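# Load aluminum blank into vise, sort parts and blanks

## Task

Put exactly one plain gray aluminum blank on the vise's two low support bars, with the same face up as the blanks that begin on the infeed plate (the plate with short pins) or flipped over. Its long side must touch the fixed jaw (the end block without hoses) and its short end must touch the work stop (the short rod between the jaws). Every finished part must lie flat in the black outfeed tray with its pocket facing up. Every other blank, aluminum or brass, must lie entirely on the infeed plate, not stacked on another, not sitting on the pins, either face up as it started or flipped. Any finished part or blank left somewhere else means failure, and nothing may count as placed if only the robot's grip is keeping it there at the end.

## Robot and tools

ROBOT. Two arms, left_arm and right_arm, each with six revolute joints and a parallel gripper. Columns per arm: waist, shoulder, elbow, forearm roll, wrist pitch, wrist roll. Stated joint ranges in radians: waist, shoulder, forearm roll, wrist pitch and wrist roll -6.283 to 6.283; elbow -2.792 to 2.792. True ends may differ from these by up to 0.010 rad. Left and right are names only, not image sides.

FRAME. One shared scene frame: origin on the table top midway between the arms, +x out over the table, +z up, left_arm on the +y side. Positions in metres, orientation as quaternion wxyz, velocities in m/s and rad/s. Printed hand positions are approximate, worse when the arm reaches far. The gripper's fingers point along its own +z and open and close along its own y. The reported position is the point between the pads when shut; fingertips extend about 33 mm past it when closed and 9 mm when fully open, and closing pushes the tips roughly 24 mm farther out, so keep that clearance above surfaces.

execute_actions. Argument "actions" is a list holding zero or one item. An empty list just reports the current state. An item with only "steps" (1 to 300) is a wait: no new command, returns once that many 1/30 s steps have passed since the previous result (your thinking time is included). An item with "rows" (1 to 15 rows) plus optional "steps" (max 15, default 15) is a motion; each row is used for one step and the final row repeats to fill the remaining steps. Optional "pictures" boolean turns camera images on or off (default on).

ROW LAYOUT. Each row is a single list of 18 numbers covering both arms, always all 18 even if one arm is idle: first left_arm's 6 absolute joint target angles in radians (same order and convention as the Joint positions line), then left gripper position, force_limit, speed; then the same 9 for right_arm. Joint values are goals, not offsets. A call is refused outright if a target is more than 0.010 rad beyond a stated end and farther out than the joint currently is; targets past the true end are clipped, reported as "joint sent to its limit". The controller also keeps each target within a lead of the measured angle (0.456 rad waist and shoulder, 0.683 elbow, 0.854 the three wrist joints) and scales an arm's targets back if they would move the hand more than 70 mm from where it is; joint speeds are capped (2.09, 3.14, 3.93 rad/s by group) with 0.3 s to accelerate, and joints of one arm arrive together.

GRIPPER NUMBERS, each an absolute command in [-1, 1]. position: +1 fully open (140 mm), pads touch near -0.8, -1 closes until blocked. force_limit: about 14 N at -1, 60 N at 0, 107 N at +1. speed: about 30, 140, 250 mm/s at -1, 0, +1. A 0 is a real command, so to leave a gripper unchanged resend its previous three values. To squeeze harder while holding, raise force_limit and nudge position by at least 0.01 (e.g. -1 to -0.98).

RESULT LINES. Per-arm pose and velocity; Joint positions and Joint velocities blocks; joint torques (offset, scaled and noisy, changing at rest only with load or contact); object_status: 0 moving, 1 blocked while opening, 2 blocked while closing (a grasp), 3 reached target or pads met (thin items may still be held); position_measured in counts, 3 open to 230 closed, not linear. "joint command not followed" means a clearance check altered joint targets; HELD marks steps where your row was not fully sent. MOTOR HOT warns of heating from holding loads; an OVER-TEMPERATURE FAULT brakes the arm until it cools.

MOTION BETWEEN CALLS. Arms keep heading to the last row sent while you think or wait, until everything nearly stops or a step is HELD; then only a new action moves them further. Fingers still in motion finish.

zoom_image. Arguments: "camera" (cam_left_wrist, 672x504, or cam_right_wrist, 672x504) and "region" [x0, y0, x1, y1] in pixels from the image's top-left, at most 504 by 504, on that camera's latest frame.

finished_scene. Argument "scene": the integer number of the current scene. Replying with no tool call ends everything.

AVOID. Contact torque at a joint's load limit (waist 309, shoulder 309, elbow 145, wrist joints 40.9 N m, including held weight) or an external force of 144 N anywhere on an arm causes a 10 s stop and cancels the rest of the call. Do not let the arms collide or press on each other, do not drop, slam or shove parts, and never knock anything off the table. Expect occasional brief tugs on held parts or pushes on loose ones; check grips and placements afterward.

Each tool is called after "Request:" in YAML: its name, and indented under it one key for each argument.

## Session

Request:
execute_actions:
  actions: []

Scene clock: 0.00 s of 6600.00 s.
left_arm: end_effector_position=(+0.2488, -0.0088, +0.1769) position_measured=3 object_status=3 end_effector_quat_wxyz=(-0.182, +0.757, -0.348, +0.522) end_effector_velocity=(+0.000, -0.000, +0.001) end_effector_angular_velocity=(-0.003, +0.001, -0.001) | right_arm: end_effector_position=(+0.6175, -0.2893, +0.3868) position_measured=3 object_status=3 end_effector_quat_wxyz=(+0.293, +0.365, +0.860, +0.204) end_effector_velocity=(-0.000, +0.001, +0.000) end_effector_angular_velocity=(-0.001, -0.001, +0.003)
Joint positions: left_arm=[-1.797  0.257  2.236  1.2    1.348 -0.147] | right_arm=[ 0.413 -0.247  2.032 -0.189  0.643 -0.283]
Joint velocities: left_arm=[ 0.    -0.002  0.     0.001 -0.001 -0.001] | right_arm=[ 0.002 -0.     0.    -0.001 -0.001 -0.   ]
Joint torques (N m, as the joint torque sensors report them, + toward a larger angle): no reading

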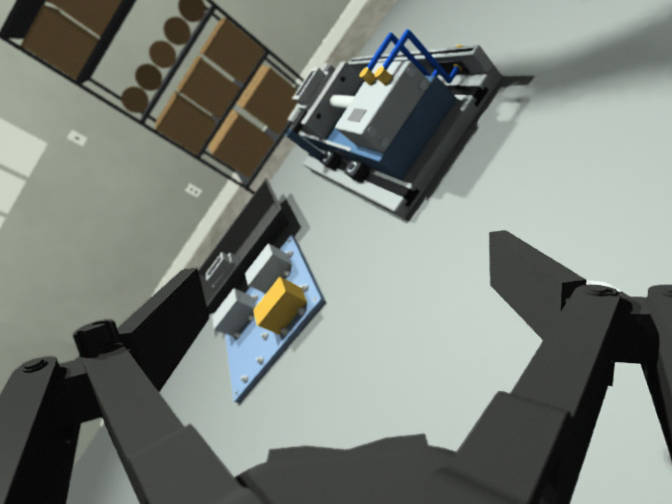

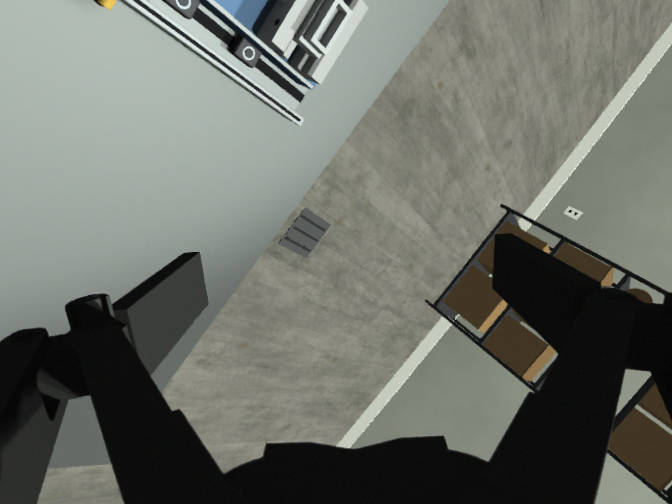

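Request:
execute_actions:
  actions:
    - {"rows": [[-1.2,-0.05,1.85,0.6,1.45,0.4,1,0,0, 0.43,-0.2,1.85,-0.1,1.2,0.9,1,0,0]], "steps": 15}
  pictures: false

Request:
execute_actions:
  actions:
    - {"rows": [[-0.604,-0.120,1.665,0,1.597,0.935,1,0,0, 0.4445,-0.1694,1.7065,0,1.6045,1.979,1,0,0]], "steps": 15}
  pictures: false

Request:
execute_actions:
  actions:
    - {"steps": 30}

Scene clock: 73.57 s of 6600.00 s.
left_arm: end_effector_position=(+0.3576, +0.0624, +0.2885) position_measured=3 object_status=3 end_effector_quat_wxyz=(-0.204, +0.898, -0.170, +0.352) end_effector_velocity=(+0.221, +0.201, +0.267) end_effector_angular_velocity=(-0.382, +0.750, +0.842) | right_arm: end_effector_position=(+0.5399, -0.3049, +0.3970) position_measured=3 object_status=3 end_effector_quat_wxyz=(+0.081, +0.810, +0.562, +0.143) end_effector_velocity=(-0.105, -0.012, +0.036) end_effector_angular_velocity=(+0.481, +0.482, -1.710)
Joint positions: left_arm=[-1.439  0.063  1.992  0.821  1.412  0.199] | right_arm=[ 0.429 -0.203  1.86  -0.105  1.17   0.774]
Joint velocities: left_arm=[ 0.869 -0.41  -0.514 -0.797  0.138  0.728] | right_arm=[ 0.017  0.049 -0.187  0.09   0.573  1.754]
Joint torques (N m, as the joint torque sensors report them, + toward a larger angle): left_arm=[ -1.03 -47.09 -35.44   3.98   1.55  -0.08] | right_arm=[  1.4  -25.79 -37.77   3.51  -0.82   0.11]
Steps of this call (steps 1 to 90: nothing new was sent; then 70.07 s passed at rest; steps 91 to 105: all 15 steps of this action). Readings (joint positions | what the end effector reports):
91: left_arm=[-1.797 0.257 2.236 1.200 1.348 -0.147] | right_arm=[0.413 -0.247 2.032 -0.189 0.643 -0.283] | left_arm position_measured=3 object_status=3 | right_arm position_measured=3 object_status=3
92: left_arm=[-1.793 0.255 2.233 1.194 1.348 -0.142] | right_arm=[0.413 -0.247 2.031 -0.188 0.648 -0.274] | left_arm position_measured=3 object_status=3 | right_arm position_measured=3 object_status=3
94: left_arm=[-1.761 0.233 2.205 1.152 1.356 -0.103] | right_arm=[0.414 -0.243 2.018 -0.182 0.688 -0.213] | left_arm position_measured=3 object_status=3 | right_arm position_measured=3 object_status=3
98: left_arm=[-1.644 0.161 2.115 1.013 1.380 0.024] | right_arm=[0.420 -0.227 1.956 -0.151 0.876 0.081] | left_arm position_measured=3 object_status=3 | right_arm position_measured=3 object_status=3
105: the state above

Scene clock: 74.07 s of 6600.00 s.
left_arm: end_effector_position=(+0.4133, +0.1880, +0.3990) position_measured=3 object_status=3 end_effector_quat_wxyz=(-0.085, +0.994, -0.052, +0.050) end_effector_velocity=(+0.160, +0.259, +0.188) end_effector_angular_velocity=(-0.619, +0.557, +0.528) | right_arm: end_effector_position=(+0.4513, -0.3001, +0.4487) position_measured=3 object_status=3 end_effector_quat_wxyz=(-0.000, +1.000, +0.011, +0.003) end_effector_velocity=(-0.053, +0.005, +0.038) end_effector_angular_velocity=(-0.007, +0.185, -0.716)
Joint positions: left_arm=[-0.87  -0.083  1.735  0.188  1.553  0.767] | right_arm=[ 0.444 -0.17   1.709 -0.002  1.597  1.955]
Joint velocities: left_arm=[ 1.116 -0.157 -0.292 -0.783  0.184  0.7  ] | right_arm=[ 0.01   0.02  -0.085  0.062  0.239  0.728]
Joint torques (N m, as the joint torque sensors report them, + toward a larger angle): left_arm=[ -1.2  -34.54 -40.96   4.5    0.52  -0.11] | right_arm=[  0.93 -27.57 -38.81   4.04  -0.28   0.15]
Steps of this call (steps 1 to 15: all 15 steps of this action). Readings (joint positions | what the end effector reports):
1: left_arm=[-1.410 0.049 1.974 0.793 1.417 0.224] | right_arm=[0.430 -0.201 1.854 -0.102 1.186 0.827] | left_arm position_measured=3 object_status=3 | right_arm position_measured=3 object_status=3
2: left_arm=[-1.377 0.035 1.954 0.760 1.423 0.254] | right_arm=[0.430 -0.200 1.849 -0.099 1.202 0.882] | left_arm position_measured=3 object_status=3 | right_arm position_measured=3 object_status=3
4: left_arm=[-1.304 0.008 1.904 0.652 1.444 0.352] | right_arm=[0.432 -0.196 1.831 -0.088 1.256 1.033] | left_arm position_measured=3 object_status=3 | right_arm position_measured=3 object_status=3
8: left_arm=[-1.142 -0.038 1.819 0.415 1.500 0.564] | right_arm=[0.438 -0.183 1.770 -0.046 1.427 1.458] | left_arm position_measured=3 object_status=3 | right_arm position_measured=3 object_status=3
15: the state above

Scene clock: 75.07 s of 6600.00 s.
left_arm: end_effector_position=(+0.4467, +0.2490, +0.4499) position_measured=3 object_status=3 end_effector_quat_wxyz=(-0.000, +1.000, +0.001, -0.000) end_effector_velocity=(-0.000, +0.000, +0.000) end_effector_angular_velocity=(+0.001, +0.001, +0.002) | right_arm: end_effector_position=(+0.4495, -0.3000, +0.4499) position_measured=3 object_status=3 end_effector_quat_wxyz=(+0.000, +1.000, -0.001, -0.000) end_effector_velocity=(+0.000, +0.000, -0.001) end_effector_angular_velocity=(-0.001, +0.003, -0.001)
Joint positions: left_arm=[-0.604 -0.12   1.665 -0.     1.597  0.935] | right_arm=[ 0.445 -0.169  1.707  0.     1.605  1.979]
Joint velocities: left_arm=[ 0.     0.    -0.     0.     0.002 -0.002] | right_arm=[ 0.     0.002 -0.     0.     0.001  0.001]
Joint torques (N m, as the joint torque sensors report them, + toward a larger angle): left_arm=[ -2.9  -27.88 -40.2    4.41   0.36   0.08] | right_arm=[ -2.24 -28.54 -40.59   4.45   0.1    0.24]
Steps of this call (steps 1 to 30: the robot went on to your last target). Readings (joint positions | what the end effector reports):
1: left_arm=[-0.832 -0.088 1.725 0.161 1.559 0.791] | right_arm=[0.444 -0.170 1.707 -0.001 1.602 1.973] | left_arm position_measured=3 object_status=3 | right_arm position_measured=3 object_status=3
2: left_arm=[-0.794 -0.093 1.715 0.134 1.566 0.815] | right_arm=[0.444 -0.169 1.707 -0.000 1.604 1.978] | left_arm position_measured=3 object_status=3 | right_arm position_measured=3 object_status=3
4: left_arm=[-0.720 -0.104 1.695 0.082 1.578 0.862] | right_arm=[0.445 -0.169 1.707 -0.000 1.604 1.979] | left_arm position_measured=3 object_status=3 | right_arm position_measured=3 object_status=3
8: left_arm=[-0.618 -0.118 1.669 0.010 1.595 0.926] | right_arm=[0.445 -0.169 1.707 -0.000 1.604 1.979] | left_arm position_measured=3 object_status=3 | right_arm position_measured=3 object_status=3
30: the state above
All arms were judged still, so your last target was given up. Only a new action makes them travel on or press farther. Fingers that are still opening or closing keep moving.

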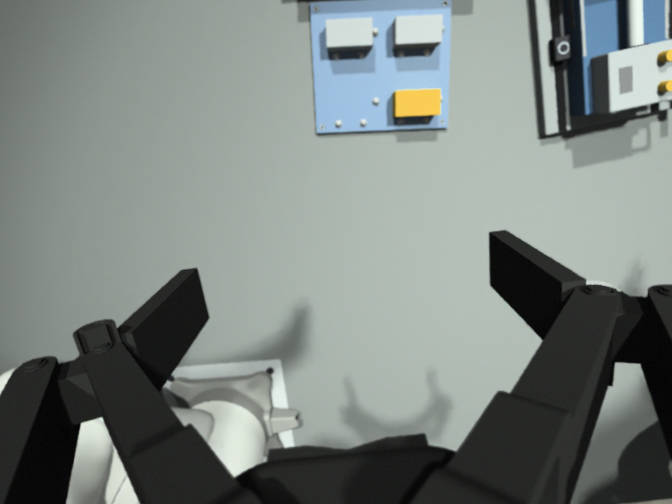

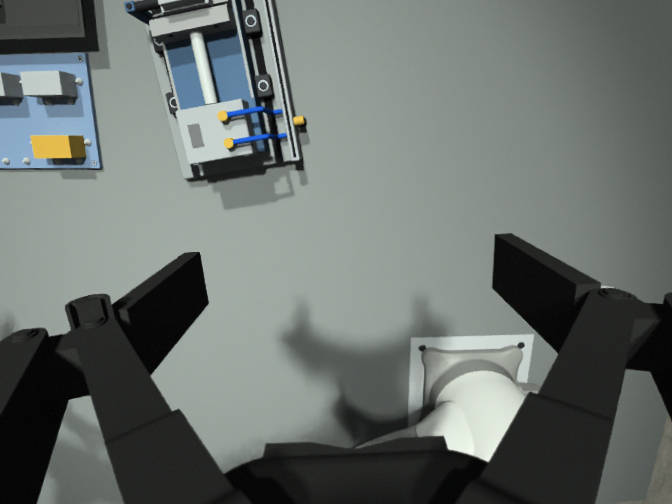

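Request:
execute_actions:
  actions:
    - {"rows": [[-0.444,0.377,1.0988,0,1.6658,1.0948,1,0,0, 0.3842,0.3347,1.1574,0,1.6495,1.919,1,0,0]], "steps": 15}
  pictures: false

Request:
execute_actions:
  actions:
    - {"steps": 30}

Scene clock: 112.10 s of 6600.00 s.
left_arm: end_effector_position=(+0.6309, +0.1953, +0.4695) position_measured=3 object_status=3 end_effector_quat_wxyz=(+0.001, +1.000, +0.001, +0.001) end_effector_velocity=(+0.437, -0.083, -0.034) end_effector_angular_velocity=(+0.007, +0.012, +0.001) | right_arm: end_effector_position=(+0.6333, -0.2466, +0.4704) position_measured=3 object_status=3 end_effector_quat_wxyz=(-0.001, +1.000, -0.001, +0.002) end_effector_velocity=(+0.430, +0.107, -0.033) end_effector_angular_velocity=(-0.005, +0.012, -0.001)
Joint positions: left_arm=[-0.506  0.183  1.316 -0.     1.639  1.033] | right_arm=[0.408 0.136 1.37  0.    1.632 1.942]
Joint velocities: left_arm=[ 0.226  0.712 -0.796 -0.001  0.098  0.225] | right_arm=[-0.085  0.721 -0.77  -0.     0.062 -0.084]
Joint torques (N m, as the joint torque sensors report them, + toward a larger angle): left_arm=[  4.3  -55.01 -38.46   4.36   0.46   0.5 ] | right_arm=[ -3.68 -59.37 -38.4    4.06  -0.25   0.15]
Steps of this call (steps 1 to 90: nothing new was sent; then 33.53 s passed at rest; steps 91 to 105: all 15 steps of this action). Readings (joint positions | what the end effector reports):
91: left_arm=[-0.604 -0.120 1.665 -0.000 1.597 0.935] | right_arm=[0.445 -0.169 1.706 0.000 1.605 1.979] | left_arm position_measured=3 object_status=3 | right_arm position_measured=3 object_status=3
92: left_arm=[-0.602 -0.116 1.659 -0.000 1.598 0.937] | right_arm=[0.444 -0.165 1.701 0.000 1.605 1.979] | left_arm position_measured=3 object_status=3 | right_arm position_measured=3 object_status=3
94: left_arm=[-0.591 -0.084 1.619 -0.000 1.603 0.948] | right_arm=[0.440 -0.134 1.663 0.000 1.608 1.974] | left_arm position_measured=3 object_status=3 | right_arm position_measured=3 object_status=3
98: left_arm=[-0.559 0.015 1.505 -0.000 1.616 0.980] | right_arm=[0.428 -0.034 1.552 0.000 1.617 1.962] | left_arm position_measured=3 object_status=3 | right_arm position_measured=3 object_status=3
105: the state above

Scene clock: 113.10 s of 6600.00 s.
left_arm: end_effector_position=(+0.7499, +0.1809, +0.4495) position_measured=3 object_status=3 end_effector_quat_wxyz=(-0.000, +1.000, +0.001, -0.000) end_effector_velocity=(+0.000, -0.000, -0.000) end_effector_angular_velocity=(+0.000, +0.000, -0.001) | right_arm: end_effector_position=(+0.7501, -0.2207, +0.4495) position_measured=3 object_status=3 end_effector_quat_wxyz=(-0.000, +1.000, -0.001, -0.000) end_effector_velocity=(-0.001, -0.000, +0.001) end_effector_angular_velocity=(-0.000, -0.000, -0.000)
Joint positions: left_arm=[-0.444  0.377  1.099 -0.     1.666  1.095] | right_arm=[0.384 0.335 1.157 0.    1.65  1.919]
Joint velocities: left_arm=[-0.     0.001 -0.001  0.     0.     0.   ] | right_arm=[ 0.    -0.001  0.    -0.     0.001  0.   ]
Joint torques (N m, as the joint torque sensors report them, + toward a larger angle): left_arm=[ -1.45 -77.74 -40.05   4.49   0.27   0.2 ] | right_arm=[ -0.13 -80.53 -39.52   4.46   0.02   0.15]
Steps of this call (steps 1 to 30: the robot went on to your last target). Readings (joint positions | what the end effector reports):
1: left_arm=[-0.498 0.207 1.289 -0.000 1.643 1.041] | right_arm=[0.405 0.161 1.344 0.000 1.634 1.939] | left_arm position_measured=3 object_status=3 | right_arm position_measured=3 object_status=3
2: left_arm=[-0.490 0.231 1.262 -0.000 1.646 1.049] | right_arm=[0.402 0.185 1.318 0.000 1.636 1.937] | left_arm position_measured=3 object_status=3 | right_arm position_measured=3 object_status=3
4: left_arm=[-0.475 0.279 1.208 -0.000 1.652 1.064] | right_arm=[0.396 0.234 1.265 0.000 1.641 1.931] | left_arm position_measured=3 object_status=3 | right_arm position_measured=3 object_status=3
8: left_arm=[-0.449 0.362 1.117 -0.000 1.664 1.090] | right_arm=[0.386 0.318 1.176 0.000 1.648 1.921] | left_arm position_measured=3 object_status=3 | right_arm position_measured=3 object_status=3
30: the state above
All arms were judged still, so your last target was given up. Only a new action makes them travel on or press farther. Fingers that are still opening or closing keep moving.

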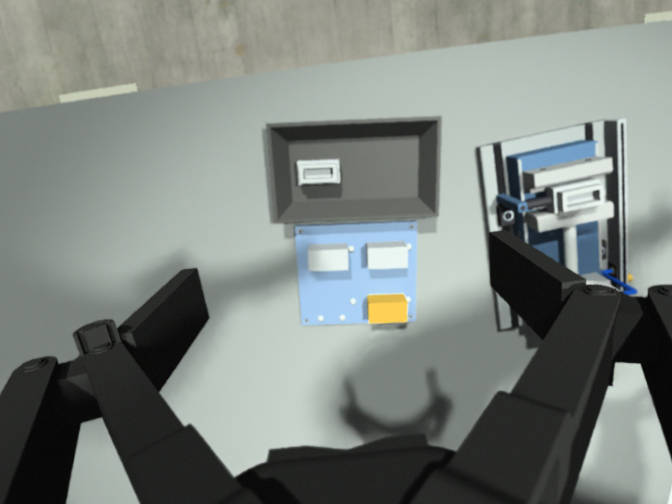

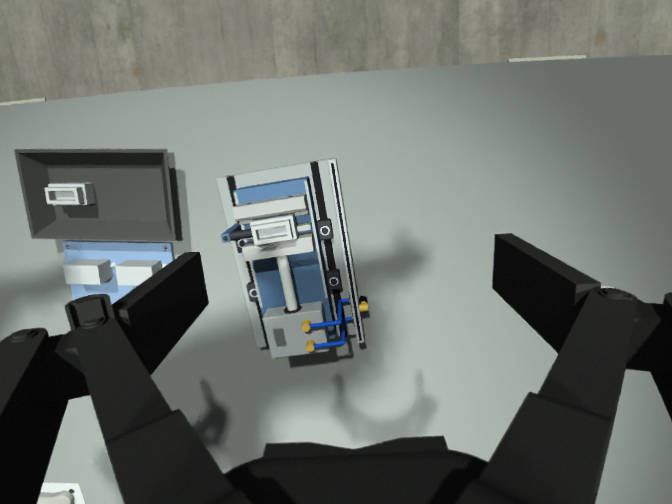

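Request:
zoom_image:
  camera: "cam_right_wrist"
  region: [200, 140, 400, 370]

Request:
zoom_image:
  camera: "cam_left_wrist"
  region: [250, 100, 460, 340]

Request:
zoom_image:
  camera: "cam_left_wrist"
  region: [460, 100, 660, 320]

Region (200, 140, 400, 370) of cam_right_wrist's 672x504 image, scaled by 2.191, with more detail than that image has; it fills the left 438 columns of this view, and the rest is white.

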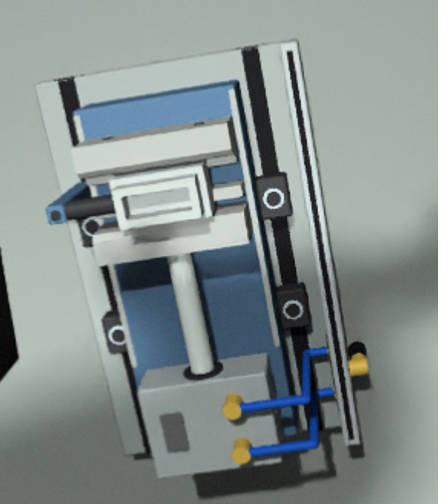

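Region (250, 100, 460, 340) of cam_left_wrist's 672x504 image, scaled by 2.100, with more detail than that image has; it fills the left 441 columns of this view, and the rest is white.

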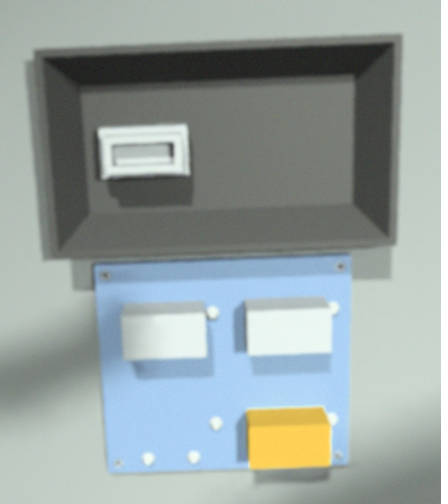

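Region (460, 100, 660, 320) of cam_left_wrist's 672x504 image, scaled by 2.291, with more detail than that image has; it fills the left 458 columns of this view, and the rest is white.

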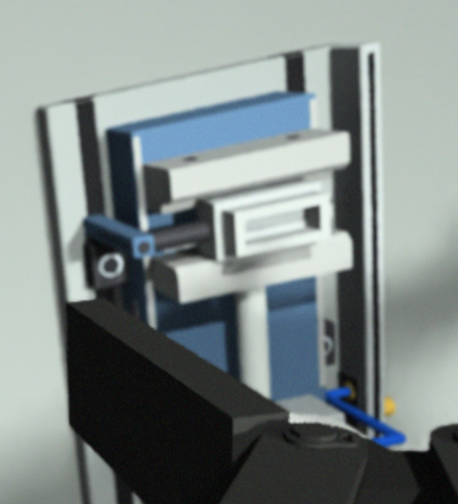

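Request:
execute_actions:
  actions:
    - {"rows": [[-0.444,0.377,1.0988,0,1.6658,1.0948,1,0,0, 0.5017,0.3620,1.5372,0,1.2424,1.9365,1,0,0]], "steps": 15}
  pictures: false

Request:
execute_actions:
  actions:
    - {"steps": 15}

Scene clock: 170.87 s of 6600.00 s.
left_arm: end_effector_position=(+0.7499, +0.1809, +0.4495) position_measured=3 object_status=3 end_effector_quat_wxyz=(-0.000, +1.000, +0.001, -0.000) end_effector_velocity=(+0.000, -0.000, +0.000) end_effector_angular_velocity=(-0.001, -0.001, +0.001) | right_arm: end_effector_position=(+0.7108, -0.1521, +0.2454) position_measured=3 object_status=3 end_effector_quat_wxyz=(+0.000, +0.999, +0.043, -0.000) end_effector_velocity=(-0.154, +0.103, -0.401) end_effector_angular_velocity=(-0.006, +0.013, +0.180)
Joint positions: left_arm=[-0.444  0.377  1.099  0.     1.666  1.095] | right_arm=[ 0.488  0.359  1.493 -0.     1.29   1.934]
Joint velocities: left_arm=[ 0.    -0.    -0.    -0.    -0.001 -0.001] | right_arm=[ 0.211  0.052  0.674  0.    -0.712  0.031]
Joint torques (N m, as the joint torque sensors report them, + toward a larger angle): left_arm=[ -1.34 -78.29 -40.25   4.43   0.34   0.06] | right_arm=[ -5.18 -86.65 -42.97   4.47   0.18   0.35]
Steps of this call (steps 1 to 90: nothing new was sent; then 54.27 s passed at rest; steps 91 to 105: all 15 steps of this action). Readings (joint positions | what the end effector reports):
91: left_arm=[-0.444 0.377 1.099 0.000 1.666 1.095] | right_arm=[0.384 0.335 1.158 0.000 1.649 1.919] | left_arm position_measured=3 object_status=3 | right_arm position_measured=3 object_status=3
92: left_arm=[-0.444 0.377 1.099 0.000 1.666 1.095] | right_arm=[0.386 0.335 1.164 -0.000 1.642 1.919] | left_arm position_measured=3 object_status=3 | right_arm position_measured=3 object_status=3
94: left_arm=[-0.444 0.377 1.099 0.000 1.666 1.095] | right_arm=[0.400 0.338 1.210 -0.000 1.592 1.921] | left_arm position_measured=3 object_status=3 | right_arm position_measured=3 object_status=3
98: left_arm=[-0.444 0.377 1.099 0.000 1.666 1.095] | right_arm=[0.432 0.346 1.315 -0.000 1.480 1.926] | left_arm position_measured=3 object_status=3 | right_arm position_measured=3 object_status=3
105: the state above

Scene clock: 171.37 s of 6600.00 s.
left_arm: end_effector_position=(+0.7499, +0.1809, +0.4495) position_measured=3 object_status=3 end_effector_quat_wxyz=(-0.000, +1.000, +0.001, -0.000) end_effector_velocity=(-0.000, +0.000, -0.001) end_effector_angular_velocity=(+0.000, +0.001, +0.001) | right_arm: end_effector_position=(+0.7003, -0.1456, +0.2195) position_measured=3 object_status=3 end_effector_quat_wxyz=(-0.000, +0.999, +0.049, +0.000) end_effector_velocity=(+0.000, -0.001, +0.000) end_effector_angular_velocity=(-0.000, +0.000, -0.002)
Joint positions: left_arm=[-0.444  0.377  1.099  0.     1.666  1.095] | right_arm=[ 0.502  0.362  1.537 -0.     1.242  1.936]
Joint velocities: left_arm=[-0.     0.     0.001 -0.     0.    -0.001] | right_arm=[-0.001 -0.001  0.    -0.     0.001  0.001]
Joint torques (N m, as the joint torque sensors report them, + toward a larger angle): left_arm=[ -0.78 -74.89 -39.96   4.46   0.3    0.3 ] | right_arm=[ -0.06 -78.79 -38.72   4.02  -0.3    0.05]
Steps of this call (steps 1 to 15: the robot went on to your last target). Readings (joint positions | what the end effector reports):
1: left_arm=[-0.444 0.377 1.099 0.000 1.666 1.095] | right_arm=[0.494 0.360 1.513 -0.000 1.269 1.935] | left_arm position_measured=3 object_status=3 | right_arm position_measured=3 object_status=3
2: left_arm=[-0.444 0.377 1.099 0.000 1.666 1.095] | right_arm=[0.498 0.361 1.527 -0.000 1.254 1.936] | left_arm position_measured=3 object_status=3 | right_arm position_measured=3 object_status=3
4: left_arm=[-0.444 0.377 1.099 0.000 1.666 1.095] | right_arm=[0.501 0.362 1.535 -0.000 1.245 1.936] | left_arm position_measured=3 object_status=3 | right_arm position_measured=3 object_status=3
8: left_arm=[-0.444 0.377 1.099 0.000 1.666 1.095] | right_arm=[0.502 0.362 1.537 -0.000 1.243 1.936] | left_arm position_measured=3 object_status=3 | right_arm position_measured=3 object_status=3
15: the state above

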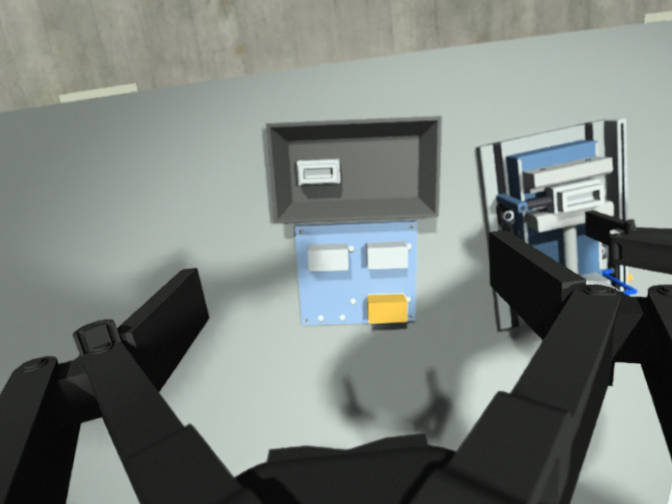

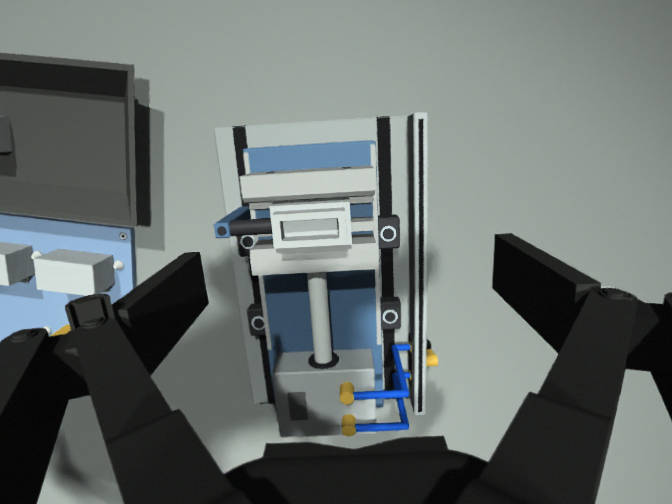

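Request:
zoom_image:
  camera: "cam_right_wrist"
  region: [200, 130, 440, 330]

Region (200, 130, 440, 330) of cam_right_wrist's 672x504 image, scaled by 2.100, with more detail than that image has.

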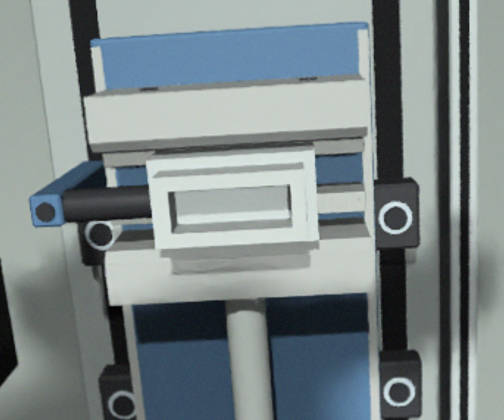

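Request:
zoom_image:
  camera: "cam_left_wrist"
  region: [490, 140, 630, 250]

Region (490, 140, 630, 250) of cam_left_wrist's 672x504 image, scaled by 3.600, with more detail than that image has; it fills the top 396 rows of this view, and the rest is white.

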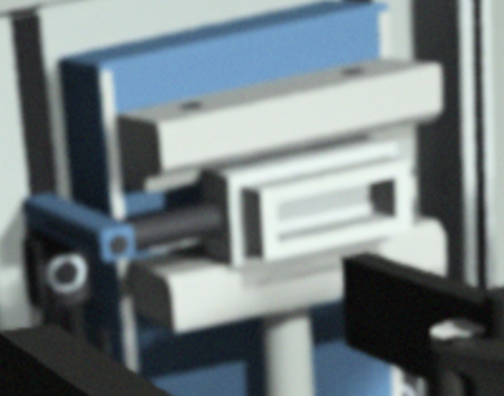

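Request:
zoom_image:
  camera: "cam_right_wrist"
  region: [100, 200, 604, 400]

Region (100, 200, 604, 400) of cam_right_wrist's 672x504 image, scaled by 1.000; it fills the top 200 rows of this view, and the rest is white.

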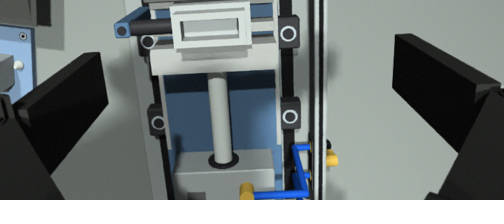

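Request:
execute_actions:
  actions:
    - {"rows": [[-0.4906,0.2593,1.7157,0,1.1666,-0.4326,1,0,0, 0.5631,0.3157,1.6787,0,1.1472,2.0,1,0,0]], "steps": 15}
  pictures: false

Request:
execute_actions:
  actions:
    - {"steps": 20}

Scene clock: 291.87 s of 6600.00 s.
left_arm: end_effector_position=(+0.6926, +0.1863, +0.2899) position_measured=3 object_status=3 end_effector_quat_wxyz=(-0.000, +0.938, +0.348, -0.000) end_effector_velocity=(-0.159, +0.040, -0.306) end_effector_angular_velocity=(+0.000, +0.000, +2.233) | right_arm: end_effector_position=(+0.6363, -0.1295, +0.1796) position_measured=3 object_status=3 end_effector_quat_wxyz=(-0.000, +0.999, +0.048, -0.000) end_effector_velocity=(-0.001, +0.000, +0.001) end_effector_angular_velocity=(+0.001, -0.001, +0.001)
Joint positions: left_arm=[-0.473  0.303  1.487  0.     1.351  0.358] | right_arm=[0.563 0.316 1.679 0.    1.147 2.   ]
Joint velocities: left_arm=[-0.057 -0.145  0.756 -0.    -0.61  -2.29 ] | right_arm=[ 0.001 -0.002  0.001  0.    -0.    -0.   ]
Joint torques (N m, as the joint torque sensors report them, + toward a larger angle): left_arm=[  1.37 -71.91 -40.14   4.17   0.29   0.47] | right_arm=[  0.88 -75.27 -36.28   3.72  -0.09   0.04]
Steps of this call (steps 1 to 15: the robot went on to your last target; steps 16 to 90: nothing new was sent; then 117.00 s passed at rest; steps 91 to 105: all 15 steps of this action). Readings (joint positions | what the end effector reports):
91: left_arm=[-0.444 0.377 1.099 0.000 1.666 1.095] | right_arm=[0.502 0.362 1.538 0.000 1.242 1.937] | left_arm position_measured=3 object_status=3 | right_arm position_measured=3 object_status=3
92: left_arm=[-0.444 0.376 1.105 0.000 1.661 1.086] | right_arm=[0.505 0.360 1.544 0.000 1.237 1.940] | left_arm position_measured=3 object_status=3 | right_arm position_measured=3 object_status=3
94: left_arm=[-0.447 0.368 1.148 0.000 1.626 1.026] | right_arm=[0.525 0.345 1.591 0.000 1.205 1.961] | left_arm position_measured=3 object_status=3 | right_arm position_measured=3 object_status=3
98: left_arm=[-0.458 0.341 1.287 0.000 1.513 0.814] | right_arm=[0.562 0.317 1.676 0.000 1.150 1.998] | left_arm position_measured=3 object_status=3 | right_arm position_measured=3 object_status=3
105: the state above

Scene clock: 292.53 s of 6600.00 s.
left_arm: end_effector_position=(+0.6369, +0.2035, +0.1994) position_measured=3 object_status=3 end_effector_quat_wxyz=(+0.000, +0.737, +0.676, -0.000) end_effector_velocity=(-0.000, +0.000, -0.001) end_effector_angular_velocity=(+0.000, +0.002, +0.001) | right_arm: end_effector_position=(+0.6363, -0.1295, +0.1796) position_measured=3 object_status=3 end_effector_quat_wxyz=(+0.000, +0.999, +0.048, -0.000) end_effector_velocity=(-0.000, -0.000, +0.001) end_effector_angular_velocity=(-0.001, +0.000, +0.000)
Joint positions: left_arm=[-0.491  0.259  1.716 -0.     1.167 -0.433] | right_arm=[0.563 0.316 1.679 0.    1.147 2.   ]
Joint velocities: left_arm=[ 0.001  0.001  0.    -0.001  0.001  0.   ] | right_arm=[-0.    -0.001 -0.    -0.     0.001 -0.   ]
Joint torques (N m, as the joint torque sensors report them, + toward a larger angle): left_arm=[  0.92 -63.07 -37.33   4.09   0.56   0.26] | right_arm=[ -0.76 -73.75 -37.47   3.97  -0.05   0.16]
Steps of this call (steps 1 to 20: the robot went on to your last target). Readings (joint positions | what the end effector reports):
1: left_arm=[-0.475 0.298 1.513 0.000 1.331 0.278] | right_arm=[0.563 0.316 1.679 0.000 1.147 2.000] | left_arm position_measured=3 object_status=3 | right_arm position_measured=3 object_status=3
2: left_arm=[-0.477 0.294 1.537 0.000 1.311 0.195] | right_arm=[0.563 0.316 1.679 0.000 1.147 2.000] | left_arm position_measured=3 object_status=3 | right_arm position_measured=3 object_status=3
4: left_arm=[-0.481 0.284 1.586 0.000 1.271 0.023] | right_arm=[0.563 0.316 1.679 0.000 1.147 2.000] | left_arm position_measured=3 object_status=3 | right_arm position_measured=3 object_status=3
8: left_arm=[-0.487 0.267 1.675 0.000 1.200 -0.288] | right_arm=[0.563 0.316 1.679 0.000 1.147 2.000] | left_arm position_measured=3 object_status=3 | right_arm position_measured=3 object_status=3
20: the state above

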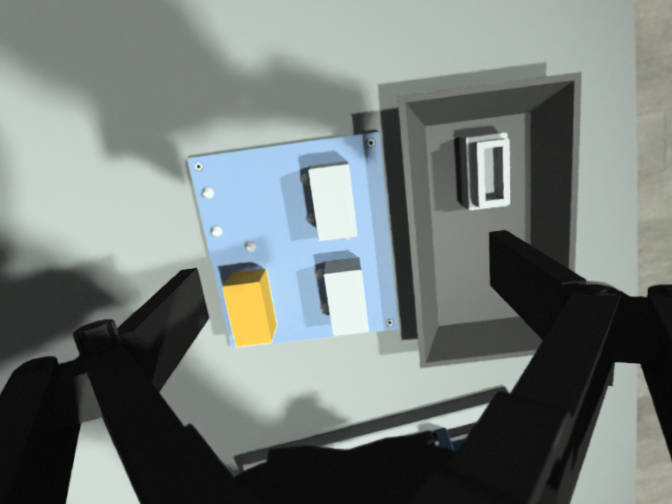

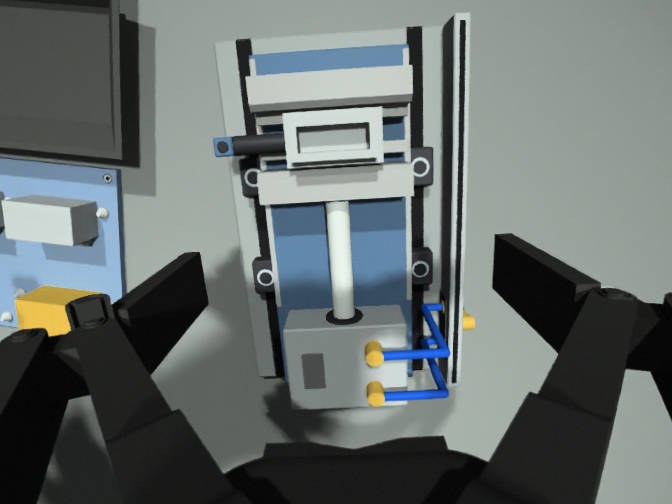

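Request:
zoom_image:
  camera: "cam_right_wrist"
  region: [210, 40, 450, 230]

Region (210, 40, 450, 230) of cam_right_wrist's 672x504 image, scaled by 2.100, with more detail than that image has; it fills the top 399 rows of this view, and the rest is white.

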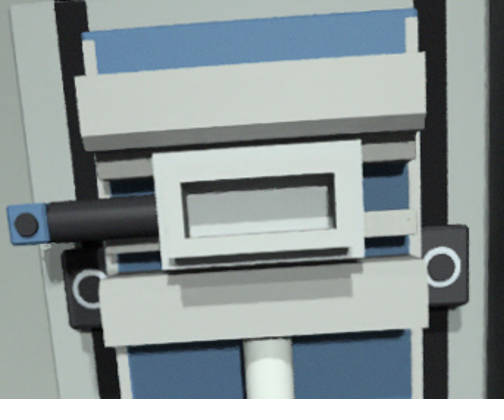

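Request:
zoom_image:
  camera: "cam_right_wrist"
  region: [340, 80, 440, 200]

Request:
zoom_image:
  camera: "cam_right_wrist"
  region: [210, 80, 320, 200]

Region (340, 80, 440, 200) of cam_right_wrist's 672x504 image, scaled by 4.200, with more detail than that image has.

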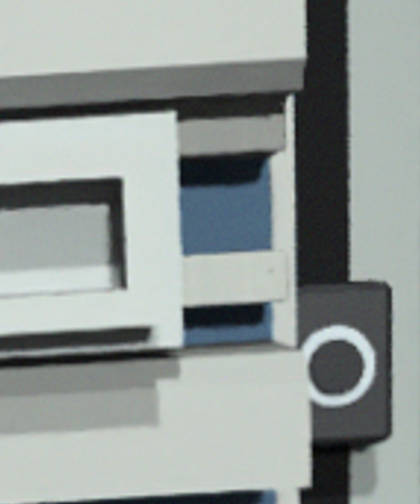

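Region (210, 80, 320, 200) of cam_right_wrist's 672x504 image, scaled by 4.200, with more detail than that image has; it fills the left 462 columns of this view, and the rest is white.

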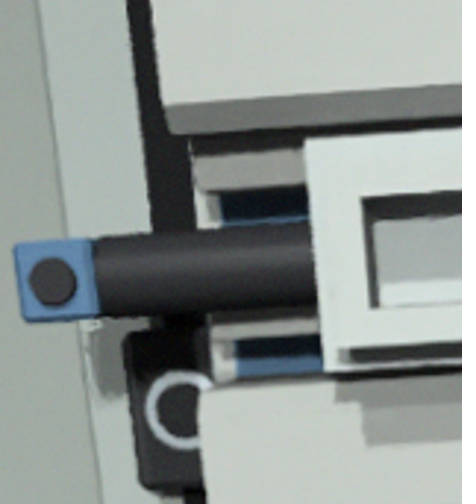

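Request:
execute_actions:
  actions:
    - {"rows": [[-0.3691,-0.0857,1.9064,0,1.3209,-0.4326,1,0,0, 0.5317,0.3932,1.5498,0,1.1986,0.3977,0.0,0,0]], "steps": 15}
  pictures: false

Request:
execute_actions:
  actions:
    - {"steps": 10}

Scene clock: 393.33 s of 6600.00 s.
left_arm: end_effector_position=(+0.5213, +0.3313, +0.2896) position_measured=3 object_status=3 end_effector_quat_wxyz=(+0.000, +0.701, +0.713, +0.000) end_effector_velocity=(-0.280, +0.250, +0.141) end_effector_angular_velocity=(-0.003, -0.006, +0.226) | right_arm: end_effector_position=(+0.6917, -0.1221, +0.1886) position_measured=106 object_status=0 end_effector_quat_wxyz=(+0.000, +0.811, +0.585, -0.000) end_effector_velocity=(+0.059, +0.005, +0.007) end_effector_angular_velocity=(-0.001, +0.002, +3.041)
Joint positions: left_arm=[-0.386 -0.037  1.879 -0.     1.299 -0.433] | right_arm=[ 0.535  0.386  1.562 -0.     1.194  0.817]
Joint velocities: left_arm=[ 0.225 -0.637  0.348  0.     0.282 -0.   ] | right_arm=[-0.031  0.076 -0.123  0.     0.049 -3.072]
Joint torques (N m, as the joint torque sensors report them, + toward a larger angle): left_arm=[ -7.69 -23.81 -37.13   3.96  -0.34   0.3 ] | right_arm=[  1.33 -84.25 -36.41   3.62  -0.17   0.3 ]
Steps of this call (steps 1 to 15: the robot went on to your last target; steps 16 to 90: nothing new was sent; then 97.30 s passed at rest; steps 91 to 105: all 15 steps of this action). Readings (joint positions | what the end effector reports):
91: left_arm=[-0.491 0.259 1.716 -0.000 1.167 -0.433] | right_arm=[0.563 0.316 1.679 -0.000 1.147 2.000] | left_arm position_measured=3 object_status=3 | right_arm position_measured=3 object_status=0
92: left_arm=[-0.489 0.255 1.719 -0.000 1.168 -0.433] | right_arm=[0.563 0.316 1.678 -0.000 1.147 1.991] | left_arm position_measured=3 object_status=3 | right_arm position_measured=7 object_status=0
94: left_arm=[-0.478 0.223 1.736 -0.000 1.183 -0.433] | right_arm=[0.561 0.321 1.669 -0.000 1.151 1.930] | left_arm position_measured=3 object_status=3 | right_arm position_measured=22 object_status=0
98: left_arm=[-0.444 0.126 1.789 -0.000 1.226 -0.433] | right_arm=[0.550 0.348 1.625 -0.000 1.169 1.636] | left_arm position_measured=3 object_status=3 | right_arm position_measured=53 object_status=0
105: the state above

Scene clock: 393.67 s of 6600.00 s.
left_arm: end_effector_position=(+0.4995, +0.3501, +0.2994) position_measured=3 object_status=3 end_effector_quat_wxyz=(-0.000, +0.695, +0.719, -0.000) end_effector_velocity=(-0.001, +0.001, +0.001) end_effector_angular_velocity=(+0.000, +0.001, +0.001) | right_arm: end_effector_position=(+0.6974, -0.1216, +0.1894) position_measured=129 object_status=3 end_effector_quat_wxyz=(+0.000, +0.673, +0.740, -0.000) end_effector_velocity=(+0.000, -0.000, +0.000) end_effector_angular_velocity=(+0.000, -0.000, +0.005)
Joint positions: left_arm=[-0.369 -0.086  1.906 -0.     1.321 -0.433] | right_arm=[ 0.532  0.393  1.55  -0.     1.199  0.398]
Joint velocities: left_arm=[ 0.001 -0.002  0.    -0.     0.003  0.001] | right_arm=[-0.    -0.     0.     0.    -0.    -0.005]
Joint torques (N m, as the joint torque sensors report them, + toward a larger angle): left_arm=[ -0.53 -30.38 -38.8    4.29   0.31  -0.01] | right_arm=[ -0.85 -83.13 -37.18   4.07  -0.05  -0.05]
Steps of this call (steps 1 to 10: the robot went on to your last target). Readings (joint positions | what the end effector reports):
1: left_arm=[-0.379 -0.057 1.890 -0.000 1.308 -0.433] | right_arm=[0.534 0.388 1.558 -0.000 1.195 0.718] | left_arm position_measured=3 object_status=3 | right_arm position_measured=114 object_status=0
2: left_arm=[-0.374 -0.071 1.898 -0.000 1.314 -0.433] | right_arm=[0.533 0.390 1.555 -0.000 1.196 0.632] | left_arm position_measured=3 object_status=3 | right_arm position_measured=121 object_status=0
4: left_arm=[-0.370 -0.084 1.905 -0.000 1.320 -0.433] | right_arm=[0.532 0.392 1.551 -0.000 1.198 0.499] | left_arm position_measured=3 object_status=3 | right_arm position_measured=129 object_status=0
8: left_arm=[-0.369 -0.085 1.906 -0.000 1.321 -0.433] | right_arm=[0.532 0.393 1.550 -0.000 1.199 0.399] | left_arm position_measured=3 object_status=3 | right_arm position_measured=129 object_status=0
10: the state above

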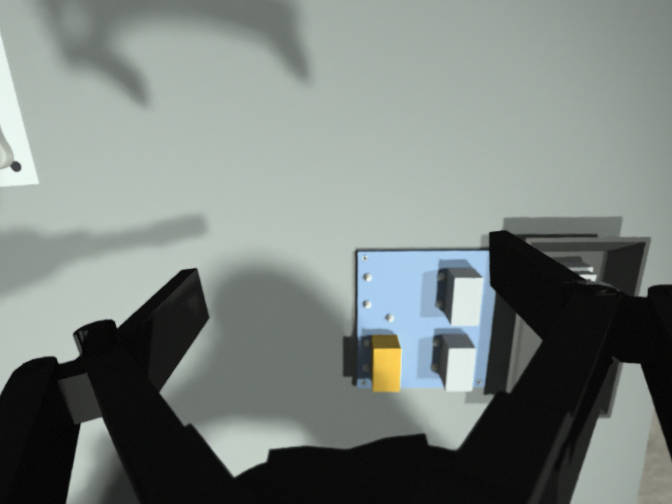

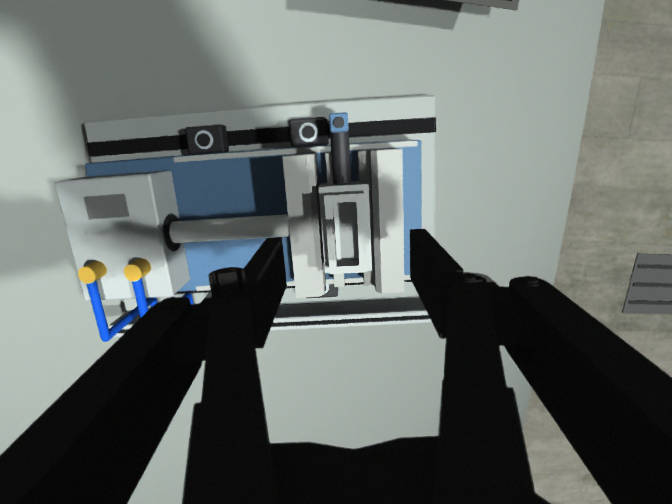

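Request:
zoom_image:
  camera: "cam_right_wrist"
  region: [270, 100, 430, 300]

Region (270, 100, 430, 300) of cam_right_wrist's 672x504 image, scaled by 2.520, with more detail than that image has; it fills the left 403 columns of this view, and the rest is white.

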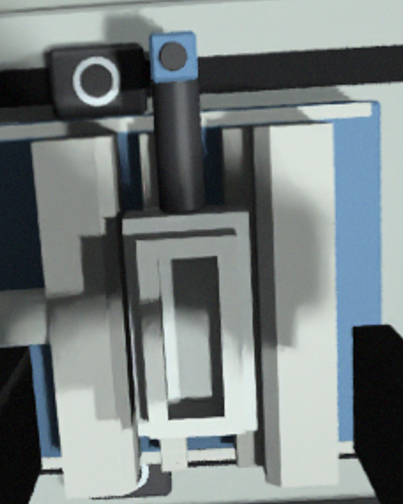

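Request:
execute_actions:
  actions:
    - {"rows": [[-0.3691,-0.0857,1.9064,0,1.3209,-0.4326,1,0,0, 0.5317,0.4115,1.5774,0,1.1527,0.3977,0.0,0,0],[-0.3691,-0.0857,1.9064,0,1.3209,-0.4326,1,0,0, 0.5317,0.4115,1.5774,0,1.1527,0.3977,0.0,0,0],[-0.3691,-0.0857,1.9064,0,1.3209,-0.4326,1,0,0, 0.5317,0.4115,1.5774,0,1.1527,0.3977,0.0,0,0],[-0.3691,-0.0857,1.9064,0,1.3209,-0.4326,1,0,0, 0.5317,0.4115,1.5774,0,1.1527,0.3977,0.0,0,0],[-0.3691,-0.0857,1.9064,0,1.3209,-0.4326,1,0,0, 0.5317,0.4297,1.6050,0,1.1069,0.3977,0.0,0,0]], "steps": 15}

Scene clock: 407.67 s of 6600.00 s.
left_arm: end_effector_position=(+0.4994, +0.3502, +0.2995) position_measured=3 object_status=3 end_effector_quat_wxyz=(-0.000, +0.695, +0.719, -0.000) end_effector_velocity=(-0.000, +0.000, -0.000) end_effector_angular_velocity=(+0.000, +0.002, +0.000) | right_arm: end_effector_position=(+0.6975, -0.1216, +0.1336) position_measured=129 object_status=3 end_effector_quat_wxyz=(+0.000, +0.673, +0.740, +0.000) end_effector_velocity=(+0.000, -0.000, -0.001) end_effector_angular_velocity=(+0.000, +0.000, -0.000)
Joint positions: left_arm=[-0.369 -0.086  1.906  0.     1.321 -0.433] | right_arm=[ 0.532  0.43   1.605 -0.     1.107  0.398]
Joint velocities: left_arm=[ 0.     0.     0.    -0.     0.001 -0.   ] | right_arm=[-0.     0.001  0.001  0.    -0.002 -0.   ]
Joint torques (N m, as the joint torque sensors report them, + toward a larger angle): left_arm=[ -1.56 -30.11 -38.88   4.36   0.46   0.36] | right_arm=[ -0.96 -86.21 -36.54   3.83  -0.08   0.06]
Steps of this call (steps 1 to 30: the robot went on to your last target; steps 31 to 90: nothing new was sent; then 10.50 s passed at rest; steps 91 to 105: all 15 steps of this action). Readings (joint positions | what the end effector reports):
91: left_arm=[-0.369 -0.086 1.906 0.000 1.321 -0.433] | right_arm=[0.532 0.393 1.550 0.000 1.199 0.398] | left_arm position_measured=3 object_status=3 | right_arm position_measured=129 object_status=3
92: left_arm=[-0.369 -0.086 1.906 0.000 1.321 -0.433] | right_arm=[0.532 0.396 1.554 0.000 1.190 0.398] | left_arm position_measured=3 object_status=3 | right_arm position_measured=129 object_status=3
94: left_arm=[-0.369 -0.086 1.906 0.000 1.321 -0.433] | right_arm=[0.532 0.408 1.572 0.000 1.163 0.398] | left_arm position_measured=3 object_status=3 | right_arm position_measured=129 object_status=3
98: left_arm=[-0.369 -0.086 1.906 0.000 1.321 -0.433] | right_arm=[0.532 0.426 1.599 -0.000 1.117 0.398] | left_arm position_measured=3 object_status=3 | right_arm position_measured=129 object_status=3
105: the state above

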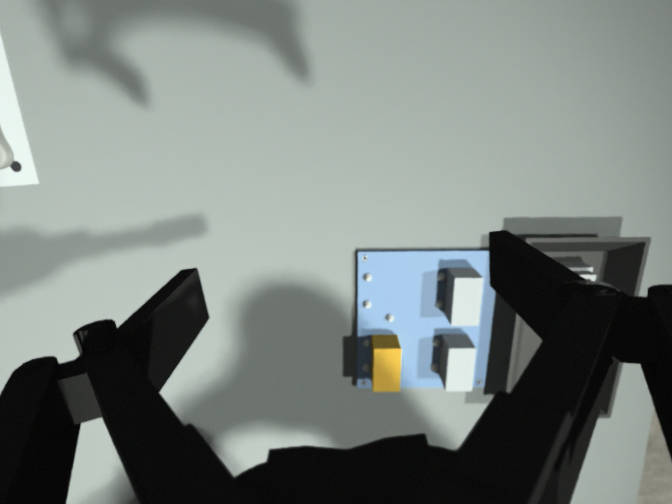

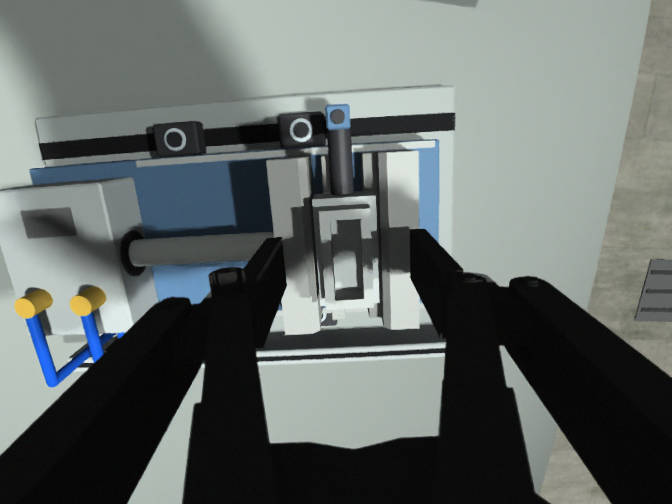

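Request:
execute_actions:
  actions:
    - {"rows": [[-0.3691,-0.0857,1.9064,0,1.3209,-0.4326,1,0,0, 0.5317,0.4328,1.6098,0,1.0990,0.3977,0.0,0,0],[-0.3691,-0.0857,1.9064,0,1.3209,-0.4326,1,0,0, 0.5317,0.4328,1.6098,0,1.0990,0.3977,0.0,0,0],[-0.3691,-0.0857,1.9064,0,1.3209,-0.4326,1,0,0, 0.5317,0.4328,1.6098,0,1.0990,0.3977,0.0,0,0],[-0.3691,-0.0857,1.9064,0,1.3209,-0.4326,1,0,0, 0.5317,0.4328,1.6098,0,1.0990,0.3977,0.0,0,0],[-0.3691,-0.0857,1.9064,0,1.3209,-0.4326,1,0,0, 0.5317,0.4328,1.6098,0,1.0990,0.3977,0.0,0,0],[-0.3691,-0.0857,1.9064,0,1.3209,-0.4326,1,0,0, 0.5317,0.4328,1.6098,0,1.0990,0.3977,-1,0,-0.5]], "steps": 15}

Scene clock: 416.20 s of 6600.00 s.
left_arm: end_effector_position=(+0.4994, +0.3502, +0.2995) position_measured=3 object_status=3 end_effector_quat_wxyz=(-0.000, +0.695, +0.719, -0.000) end_effector_velocity=(+0.000, -0.000, +0.000) end_effector_angular_velocity=(-0.001, -0.000, +0.001) | right_arm: end_effector_position=(+0.6972, -0.1217, +0.1287) position_measured=168 object_status=0 end_effector_quat_wxyz=(-0.000, +0.673, +0.740, +0.000) end_effector_velocity=(+0.000, +0.000, -0.001) end_effector_angular_velocity=(-0.000, +0.001, -0.000)
Joint positions: left_arm=[-0.369 -0.086  1.906  0.     1.321 -0.433] | right_arm=[0.532 0.433 1.61  0.    1.099 0.398]
Joint velocities: left_arm=[-0.    -0.    -0.    -0.    -0.    -0.001] | right_arm=[-0.     0.001 -0.     0.     0.     0.   ]
Joint torques (N m, as the joint torque sensors report them, + toward a larger angle): left_arm=[ -0.99 -31.53 -38.92   4.34   0.46   0.12] | right_arm=[ -0.1  -86.5  -35.82   3.93   0.08   0.26]
Steps of this call (steps 1 to 15: the robot went on to your last target; steps 16 to 90: nothing new was sent; then 5.03 s passed at rest; steps 91 to 105: all 15 steps of this action). Readings (joint positions | what the end effector reports):
91: left_arm=[-0.369 -0.086 1.906 0.000 1.321 -0.433] | right_arm=[0.532 0.430 1.605 0.000 1.106 0.398] | left_arm position_measured=3 object_status=3 | right_arm position_measured=129 object_status=3
92: left_arm=[-0.369 -0.086 1.906 0.000 1.321 -0.433] | right_arm=[0.532 0.431 1.607 0.000 1.104 0.398] | left_arm position_measured=3 object_status=3 | right_arm position_measured=129 object_status=3
94: left_arm=[-0.369 -0.086 1.906 0.000 1.321 -0.433] | right_arm=[0.532 0.432 1.609 0.000 1.100 0.398] | left_arm position_measured=3 object_status=3 | right_arm position_measured=129 object_status=3
98: left_arm=[-0.369 -0.086 1.906 0.000 1.321 -0.433] | right_arm=[0.532 0.433 1.610 0.000 1.099 0.398] | left_arm position_measured=3 object_status=3 | right_arm position_measured=136 object_status=0
105: the state above

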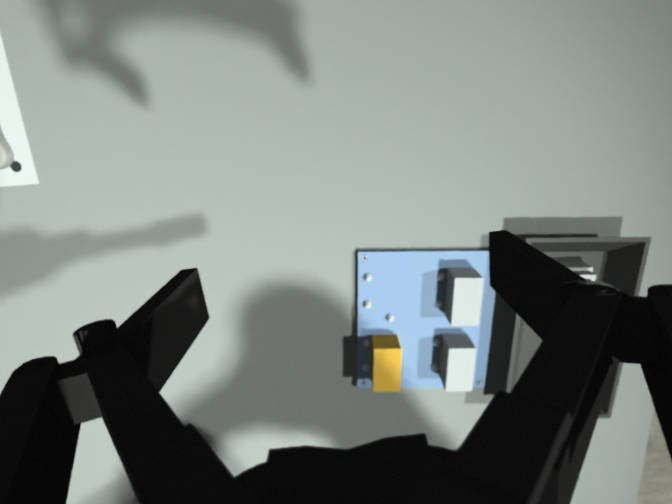

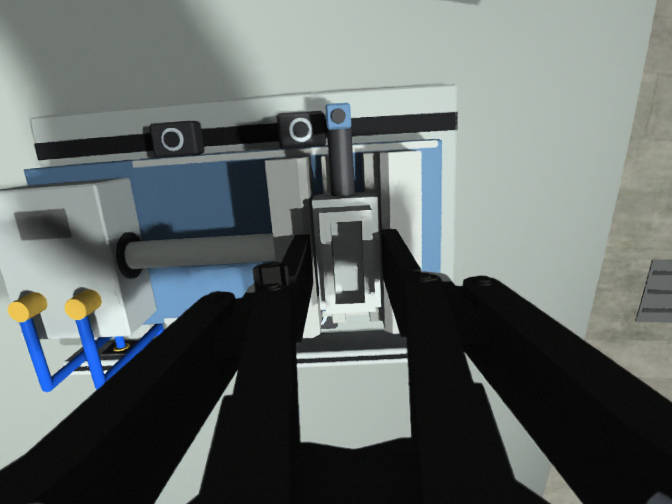

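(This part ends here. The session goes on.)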